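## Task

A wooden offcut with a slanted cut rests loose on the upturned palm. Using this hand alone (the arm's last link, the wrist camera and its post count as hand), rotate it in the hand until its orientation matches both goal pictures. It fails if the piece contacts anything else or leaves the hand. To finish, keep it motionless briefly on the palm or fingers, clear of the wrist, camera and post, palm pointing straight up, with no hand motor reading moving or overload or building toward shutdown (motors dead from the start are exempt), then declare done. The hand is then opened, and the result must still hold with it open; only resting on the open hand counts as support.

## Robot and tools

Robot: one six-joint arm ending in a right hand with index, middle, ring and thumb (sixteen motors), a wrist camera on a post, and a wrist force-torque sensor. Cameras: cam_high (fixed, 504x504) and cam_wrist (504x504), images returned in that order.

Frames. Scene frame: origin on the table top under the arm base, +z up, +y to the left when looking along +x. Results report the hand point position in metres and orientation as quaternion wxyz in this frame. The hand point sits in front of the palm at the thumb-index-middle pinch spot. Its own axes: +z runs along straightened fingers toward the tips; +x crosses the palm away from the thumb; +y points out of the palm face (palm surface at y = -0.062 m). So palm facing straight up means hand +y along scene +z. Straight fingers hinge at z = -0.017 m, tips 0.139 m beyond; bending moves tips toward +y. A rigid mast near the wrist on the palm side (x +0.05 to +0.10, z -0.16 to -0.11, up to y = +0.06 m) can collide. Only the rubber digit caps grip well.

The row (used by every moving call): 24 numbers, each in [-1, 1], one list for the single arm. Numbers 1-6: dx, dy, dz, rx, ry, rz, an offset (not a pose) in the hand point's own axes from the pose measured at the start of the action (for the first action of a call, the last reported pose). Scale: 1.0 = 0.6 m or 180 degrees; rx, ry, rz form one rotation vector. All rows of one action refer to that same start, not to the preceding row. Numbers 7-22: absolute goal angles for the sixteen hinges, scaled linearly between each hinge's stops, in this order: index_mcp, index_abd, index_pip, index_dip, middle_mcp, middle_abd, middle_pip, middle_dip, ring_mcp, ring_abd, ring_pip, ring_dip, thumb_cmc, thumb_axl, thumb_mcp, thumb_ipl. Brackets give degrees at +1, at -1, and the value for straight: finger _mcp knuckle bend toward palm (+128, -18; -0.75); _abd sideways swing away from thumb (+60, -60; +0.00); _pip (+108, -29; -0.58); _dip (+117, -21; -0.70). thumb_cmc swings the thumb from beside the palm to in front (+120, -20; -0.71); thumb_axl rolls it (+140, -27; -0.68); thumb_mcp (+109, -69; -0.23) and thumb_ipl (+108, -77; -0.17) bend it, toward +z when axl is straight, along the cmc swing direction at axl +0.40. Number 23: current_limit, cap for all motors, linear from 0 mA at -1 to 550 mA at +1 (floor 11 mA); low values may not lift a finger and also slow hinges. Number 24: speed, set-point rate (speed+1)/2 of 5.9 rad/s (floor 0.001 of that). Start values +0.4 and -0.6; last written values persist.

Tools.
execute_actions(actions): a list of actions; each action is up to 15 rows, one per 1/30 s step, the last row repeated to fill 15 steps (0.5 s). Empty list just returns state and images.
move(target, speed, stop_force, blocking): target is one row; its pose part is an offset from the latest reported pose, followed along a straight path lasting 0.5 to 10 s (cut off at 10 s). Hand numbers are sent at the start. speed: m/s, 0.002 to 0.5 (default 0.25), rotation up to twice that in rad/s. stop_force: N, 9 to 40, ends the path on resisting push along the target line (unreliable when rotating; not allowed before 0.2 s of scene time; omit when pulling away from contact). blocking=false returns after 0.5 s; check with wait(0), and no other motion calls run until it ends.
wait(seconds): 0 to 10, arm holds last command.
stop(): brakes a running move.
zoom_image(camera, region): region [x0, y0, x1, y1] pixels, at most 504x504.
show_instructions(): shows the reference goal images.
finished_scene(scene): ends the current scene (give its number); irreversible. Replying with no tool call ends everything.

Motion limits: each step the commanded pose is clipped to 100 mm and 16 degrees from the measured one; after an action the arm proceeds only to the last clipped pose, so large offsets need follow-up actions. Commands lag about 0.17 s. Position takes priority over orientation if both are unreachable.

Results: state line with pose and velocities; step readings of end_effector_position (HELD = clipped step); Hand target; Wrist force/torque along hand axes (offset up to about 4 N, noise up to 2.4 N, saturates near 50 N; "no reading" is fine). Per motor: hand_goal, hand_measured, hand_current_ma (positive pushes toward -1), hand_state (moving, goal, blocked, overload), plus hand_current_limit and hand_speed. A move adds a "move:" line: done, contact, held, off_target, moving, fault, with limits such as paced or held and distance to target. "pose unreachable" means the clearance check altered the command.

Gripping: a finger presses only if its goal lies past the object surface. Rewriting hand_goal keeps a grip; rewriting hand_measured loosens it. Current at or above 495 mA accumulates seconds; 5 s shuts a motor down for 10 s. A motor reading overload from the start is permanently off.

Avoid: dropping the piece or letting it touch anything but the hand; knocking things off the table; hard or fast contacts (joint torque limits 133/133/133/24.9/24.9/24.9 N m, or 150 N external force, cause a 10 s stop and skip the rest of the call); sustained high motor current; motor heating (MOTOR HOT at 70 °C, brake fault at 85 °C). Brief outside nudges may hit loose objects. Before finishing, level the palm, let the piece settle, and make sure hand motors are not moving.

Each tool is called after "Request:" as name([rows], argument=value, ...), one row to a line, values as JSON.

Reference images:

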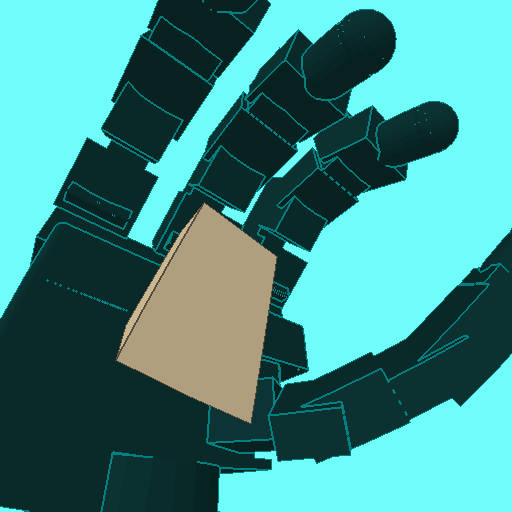

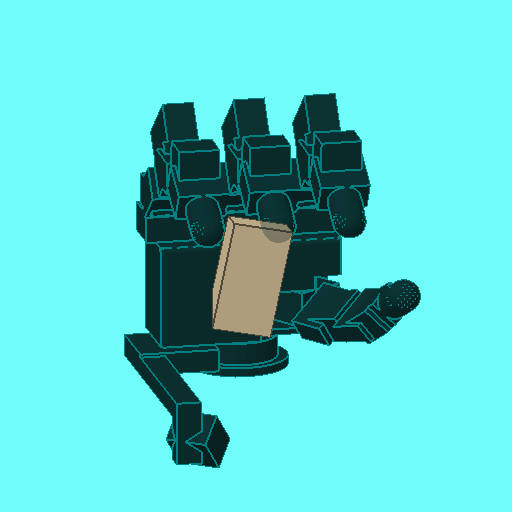

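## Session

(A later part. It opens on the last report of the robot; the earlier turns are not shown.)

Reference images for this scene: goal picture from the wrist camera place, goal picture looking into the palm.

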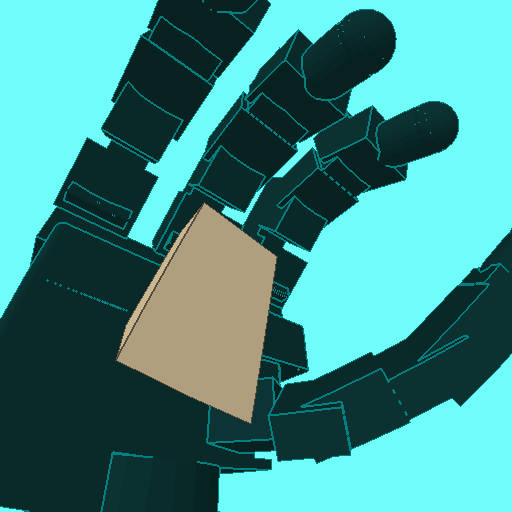

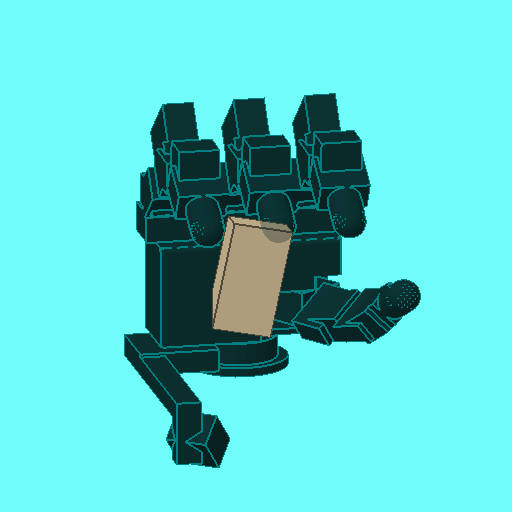

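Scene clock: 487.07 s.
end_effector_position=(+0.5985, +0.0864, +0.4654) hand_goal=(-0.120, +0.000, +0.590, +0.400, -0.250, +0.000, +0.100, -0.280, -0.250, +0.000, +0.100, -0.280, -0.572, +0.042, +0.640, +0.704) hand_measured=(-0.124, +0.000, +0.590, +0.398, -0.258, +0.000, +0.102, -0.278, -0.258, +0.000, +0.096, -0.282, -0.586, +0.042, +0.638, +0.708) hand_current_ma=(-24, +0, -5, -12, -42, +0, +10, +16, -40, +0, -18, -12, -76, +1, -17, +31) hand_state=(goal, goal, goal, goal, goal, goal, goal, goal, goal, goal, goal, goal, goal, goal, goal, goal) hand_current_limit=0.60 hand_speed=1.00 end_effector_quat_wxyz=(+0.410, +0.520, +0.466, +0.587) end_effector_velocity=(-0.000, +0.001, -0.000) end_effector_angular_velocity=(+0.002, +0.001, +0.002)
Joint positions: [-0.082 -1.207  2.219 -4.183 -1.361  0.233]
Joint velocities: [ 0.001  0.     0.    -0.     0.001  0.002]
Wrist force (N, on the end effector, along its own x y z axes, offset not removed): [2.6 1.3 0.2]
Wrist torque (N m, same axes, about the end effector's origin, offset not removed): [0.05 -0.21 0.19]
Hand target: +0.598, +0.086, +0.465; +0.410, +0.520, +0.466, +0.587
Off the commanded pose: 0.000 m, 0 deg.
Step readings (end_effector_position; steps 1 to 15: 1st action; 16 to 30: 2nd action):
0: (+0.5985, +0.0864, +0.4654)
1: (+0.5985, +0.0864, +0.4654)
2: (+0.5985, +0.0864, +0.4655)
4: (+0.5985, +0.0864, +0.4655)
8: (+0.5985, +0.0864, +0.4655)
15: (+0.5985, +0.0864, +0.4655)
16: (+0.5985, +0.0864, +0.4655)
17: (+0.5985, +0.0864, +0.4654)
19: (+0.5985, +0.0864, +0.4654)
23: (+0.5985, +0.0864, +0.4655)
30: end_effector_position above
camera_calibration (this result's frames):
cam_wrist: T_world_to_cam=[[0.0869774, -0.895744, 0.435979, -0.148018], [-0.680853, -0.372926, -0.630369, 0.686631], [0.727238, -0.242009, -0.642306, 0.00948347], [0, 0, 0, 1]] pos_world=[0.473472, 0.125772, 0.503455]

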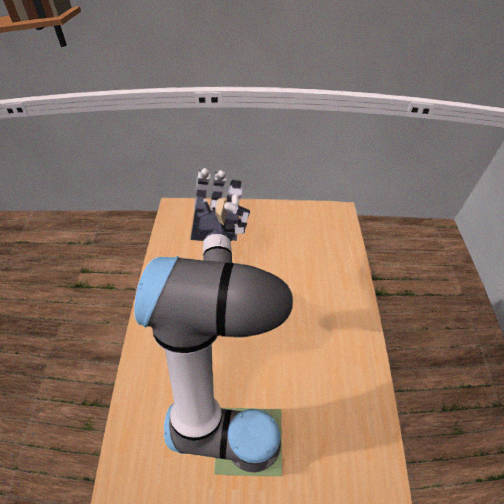

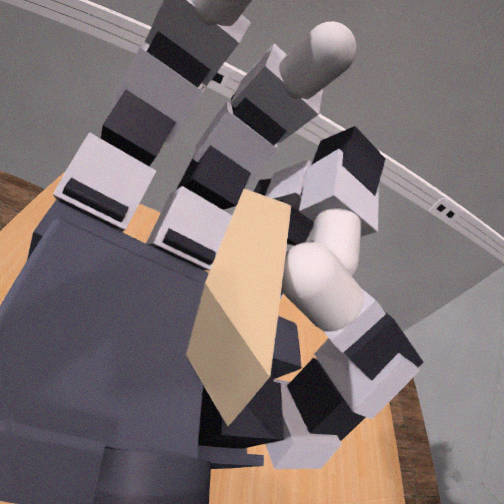

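Request:
execute_actions([
  [[0,0,0,0,0,0,-0.12,0,0.59,0.40,-0.25,0,0.1,-0.28,-0.25,0,0.1,-0.28,-0.553,0.041,0.645,0.689,0.6,1.0],[0,0,0,0,0,0,-0.12,0,0.59,0.40,-0.25,0,0.1,-0.28,-0.25,0,0.1,-0.28,-0.534,0.040,0.651,0.672,0.6,1.0],[0,0,0,0,0,0,-0.12,0,0.59,0.40,-0.25,0,0.1,-0.28,-0.25,0,0.1,-0.28,-0.515,0.040,0.656,0.656,0.6,1.0],[0,0,0,0,0,0,-0.12,0,0.59,0.40,-0.25,0,0.1,-0.28,-0.25,0,0.1,-0.28,-0.496,0.039,0.661,0.639,0.6,1.0],[0,0,0,0,0,0,-0.12,0,0.59,0.40,-0.25,0,0.1,-0.28,-0.25,0,0.1,-0.28,-0.477,0.038,0.666,0.623,0.6,1.0],[0,0,0,0,0,0,-0.12,0,0.59,0.40,-0.25,0,0.1,-0.28,-0.25,0,0.1,-0.28,-0.458,0.037,0.672,0.607,0.6,1.0],[0,0,0,0,0,0,-0.12,0,0.59,0.40,-0.25,0,0.1,-0.28,-0.25,0,0.1,-0.28,-0.439,0.036,0.677,0.590,0.6,1.0],[0,0,0,0,0,0,-0.12,0,0.59,0.40,-0.25,0,0.1,-0.28,-0.25,0,0.1,-0.28,-0.420,0.036,0.682,0.574,0.6,1.0],[0,0,0,0,0,0,-0.12,0,0.59,0.40,-0.25,0,0.1,-0.28,-0.25,0,0.1,-0.28,-0.401,0.035,0.687,0.557,0.6,1.0],[0,0,0,0,0,0,-0.12,0,0.59,0.40,-0.25,0,0.1,-0.28,-0.25,0,0.1,-0.28,-0.382,0.034,0.693,0.541,0.6,1.0],[0,0,0,0,0,0,-0.12,0,0.59,0.40,-0.25,0,0.1,-0.28,-0.25,0,0.1,-0.28,-0.363,0.033,0.698,0.525,0.6,1.0],[0,0,0,0,0,0,-0.12,0,0.59,0.40,-0.25,0,0.1,-0.28,-0.25,0,0.1,-0.28,-0.344,0.032,0.703,0.508,0.6,1.0],[0,0,0,0,0,0,-0.12,0,0.59,0.40,-0.25,0,0.1,-0.28,-0.25,0,0.1,-0.28,-0.325,0.032,0.708,0.492,0.6,1.0],[0,0,0,0,0,0,-0.12,0,0.59,0.40,-0.25,0,0.1,-0.28,-0.25,0,0.1,-0.28,-0.306,0.031,0.714,0.475,0.6,1.0],[0,0,0,0,0,0,-0.12,0,0.59,0.40,-0.25,0,0.1,-0.28,-0.25,0,0.1,-0.28,-0.286,0.030,0.719,0.459,0.6,1.0]],
  [[0,0,0,0,0,0,-0.12,0,0.59,0.40,-0.25,0,0.1,-0.28,-0.25,0,0.1,-0.28,-0.286,0.030,0.719,0.459,0.6,1.0]],
])

Scene clock: 509.37 s.
end_effector_position=(+0.5985, +0.0864, +0.4655) hand_goal=(-0.120, +0.000, +0.590, +0.400, -0.250, +0.000, +0.100, -0.280, -0.250, +0.000, +0.100, -0.280, -0.286, +0.030, +0.718, +0.458) hand_measured=(-0.124, +0.000, +0.590, +0.398, -0.258, +0.000, +0.102, -0.278, -0.258, +0.000, +0.096, -0.282, -0.294, +0.030, +0.718, +0.462) hand_current_ma=(-24, +0, -5, -12, -42, +0, +10, +16, -40, +0, -18, -12, -43, -2, +1, +33) hand_state=(goal, goal, goal, goal, goal, goal, goal, goal, goal, goal, goal, goal, goal, goal, goal, goal) hand_current_limit=0.60 hand_speed=1.00 end_effector_quat_wxyz=(+0.410, +0.520, +0.466, +0.587) end_effector_velocity=(-0.000, -0.001, +0.001) end_effector_angular_velocity=(-0.000, -0.001, -0.003)
Joint positions: [-0.082 -1.207  2.219 -4.183 -1.361  0.233]
Joint velocities: [-0.001 -0.001 -0.    -0.    -0.002  0.   ]
Wrist force (N, on the end effector, along its own x y z axes, offset not removed): [1.3 -0.4 0.0]
Wrist torque (N m, same axes, about the end effector's origin, offset not removed): [-0.28 -0.10 -0.02]
Hand target: +0.598, +0.086, +0.465; +0.410, +0.520, +0.466, +0.587
Off the commanded pose: 0.000 m, 0 deg.
Step readings (end_effector_position; steps 1 to 15: 1st action; 16 to 30: 2nd action):
0: (+0.5985, +0.0864, +0.4655)
1: (+0.5985, +0.0864, +0.4655)
2: (+0.5985, +0.0864, +0.4655)
4: (+0.5985, +0.0864, +0.4654)
8: (+0.5985, +0.0864, +0.4655)
15: (+0.5985, +0.0864, +0.4655)
16: (+0.5985, +0.0864, +0.4654)
17: (+0.5985, +0.0864, +0.4654)
19: (+0.5985, +0.0864, +0.4655)
23: (+0.5985, +0.0864, +0.4655)
30: end_effector_position above
camera_calibration (this result's frames):
cam_wrist: T_world_to_cam=[[0.0869771, -0.895744, 0.435979, -0.148018], [-0.680853, -0.372926, -0.63037, 0.686631], [0.727238, -0.24201, -0.642306, 0.00948341], [0, 0, 0, 1]] pos_world=[0.473472, 0.125772, 0.503455]

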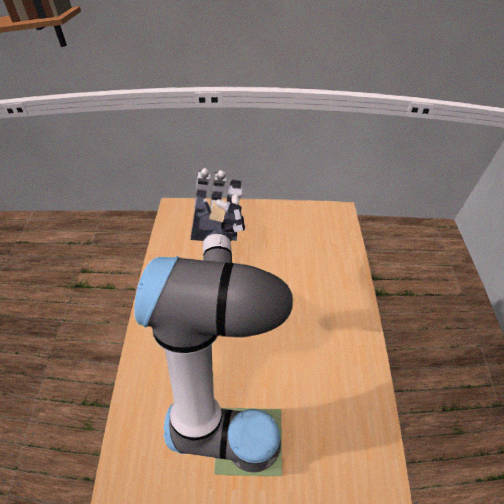

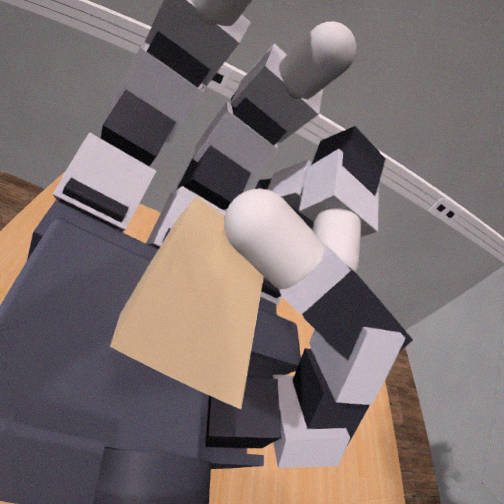

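Request:
execute_actions([
  [[0,0,0,0,0,0,-0.12,0,0.3,0.1,-0.25,0,0.1,-0.28,-0.25,0,0.1,-0.28,-0.286,0.030,0.3,0.018,0.6,0.2]],
  [[0,0,0,0,0,-0.04,-0.046,0,0.008,-0.28,-0.25,0,0.1,-0.28,-0.25,0,0.1,-0.28,0.104,-0.266,-0.032,0.018,0.6,0.2]],
  [[0,0,0,0,0,-0.04,-0.046,0,0.008,-0.28,-0.25,0,0.1,-0.28,-0.25,0,0.1,-0.28,0.104,-0.266,-0.032,0.018,0.6,0.2]],
  [[0,0,0,0,0,0,-0.046,0,0.008,-0.28,-0.25,0,0.1,-0.28,-0.25,0,0.1,-0.28,0.104,-0.266,-0.032,0.018,0.6,0.2]],
])

Scene clock: 523.63 s.
end_effector_position=(+0.5985, +0.0862, +0.4654) hand_goal=(-0.046, +0.000, +0.008, -0.280, -0.250, +0.000, +0.100, -0.280, -0.250, +0.000, +0.100, -0.280, +0.104, -0.266, -0.032, +0.018) hand_measured=(-0.058, +0.000, +0.012, -0.276, -0.258, +0.000, +0.102, -0.278, -0.258, +0.000, +0.096, -0.282, +0.088, -0.266, -0.030, +0.020) hand_current_ma=(-69, +0, +17, +19, -42, +0, +10, +16, -40, +0, -16, -12, -83, +6, +12, +13) hand_state=(goal, goal, goal, goal, goal, goal, goal, goal, goal, goal, goal, goal, goal, goal, goal, goal) hand_current_limit=0.60 hand_speed=0.20 end_effector_quat_wxyz=(+0.479, +0.459, +0.526, +0.533) end_effector_velocity=(+0.000, -0.001, -0.001) end_effector_angular_velocity=(+0.000, +0.001, -0.003)
Joint positions: [-0.137 -1.19   2.229 -4.209 -1.307 -0.011]
Joint velocities: [-0.     0.001 -0.    -0.    -0.003  0.   ]
Wrist force (N, on the end effector, along its own x y z axes, offset not removed): [2.0 0.5 -0.1]
Wrist torque (N m, same axes, about the end effector's origin, offset not removed): [-0.10 -0.18 0.13]
Hand target: +0.598, +0.086, +0.465; +0.479, +0.459, +0.526, +0.533
Off the commanded pose: 0.000 m, 0 deg.
Step readings (end_effector_position; steps 1 to 15: 1st action; 16 to 30: 2nd action; 31 to 45: 3rd action; 46 to 60: 4th action):
0: (+0.5985, +0.0864, +0.4655)
1: (+0.5985, +0.0864, +0.4655)
2: (+0.5985, +0.0864, +0.4655)
4: (+0.5985, +0.0864, +0.4654)
8: (+0.5985, +0.0864, +0.4655)
15: (+0.5985, +0.0864, +0.4655)
16: (+0.5985, +0.0864, +0.4654)
17: (+0.5986, +0.0858, +0.4651)
19: (+0.5986, +0.0858, +0.4649)
23: (+0.5985, +0.0863, +0.4652)
30: (+0.5985, +0.0864, +0.4654)
31: (+0.5985, +0.0863, +0.4654)
32: (+0.5986, +0.0857, +0.4651)
34: (+0.5986, +0.0855, +0.4650)
38: (+0.5985, +0.0862, +0.4652)
45: (+0.5985, +0.0864, +0.4654)
46: (+0.5985, +0.0864, +0.4654)
47: (+0.5985, +0.0864, +0.4654)
49: (+0.5985, +0.0864, +0.4654)
53: (+0.5985, +0.0863, +0.4654)
60: end_effector_position above
camera_calibration (this result's frames):
cam_wrist: T_world_to_cam=[[0.0653046, -0.764224, 0.641636, -0.242175], [-0.666301, -0.512056, -0.542071, 0.648757], [0.742817, -0.392124, -0.542643, -0.0333585], [0, 0, 0, 1]] pos_world=[0.472862, 0.134043, 0.488959]

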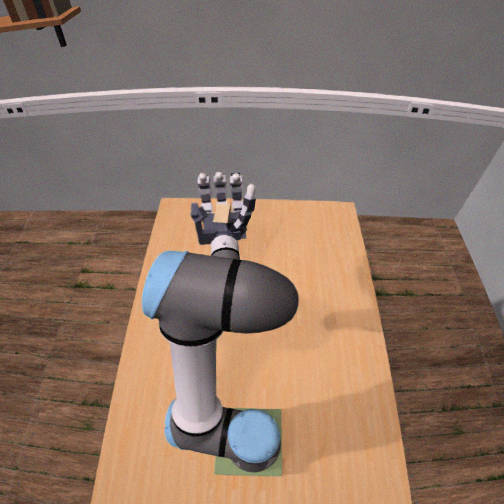

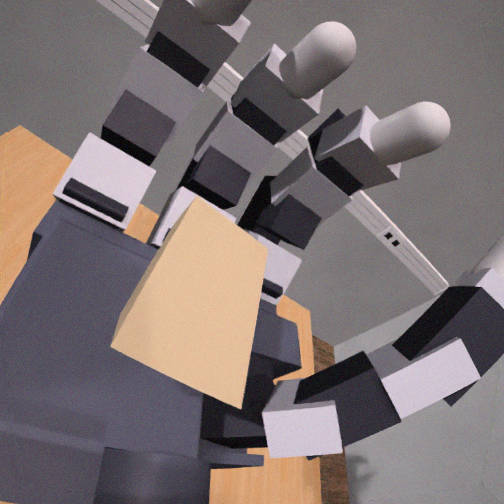

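Request:
zoom_image(camera="cam_wrist", region=[80, 170, 340, 430])

Request:
zoom_image(camera="cam_high", region=[170, 160, 280, 260])

Region (80, 170, 340, 430) of cam_wrist's 504x504 image, scaled by 1.938, with more detail than that image has.

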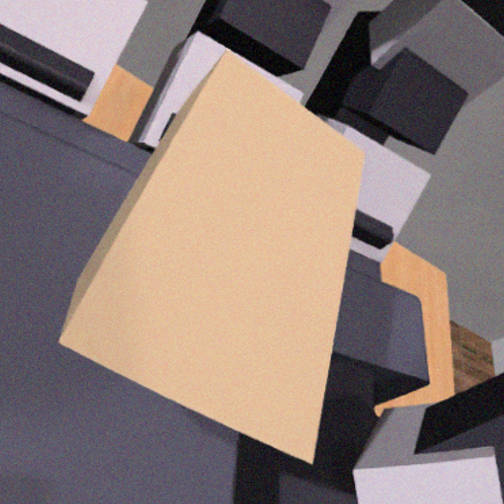

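Region (170, 160, 280, 260) of cam_high's 504x504 image, scaled by 4.582, with more detail than that image has; it fills the top 458 rows of this view, and the rest is white.

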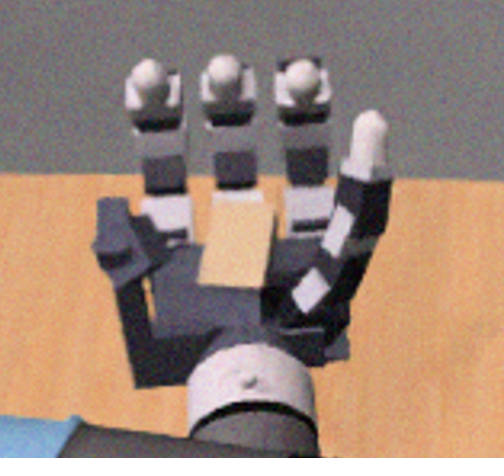

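Request:
finished_scene(scene=1)

The scene is finished: the task was done.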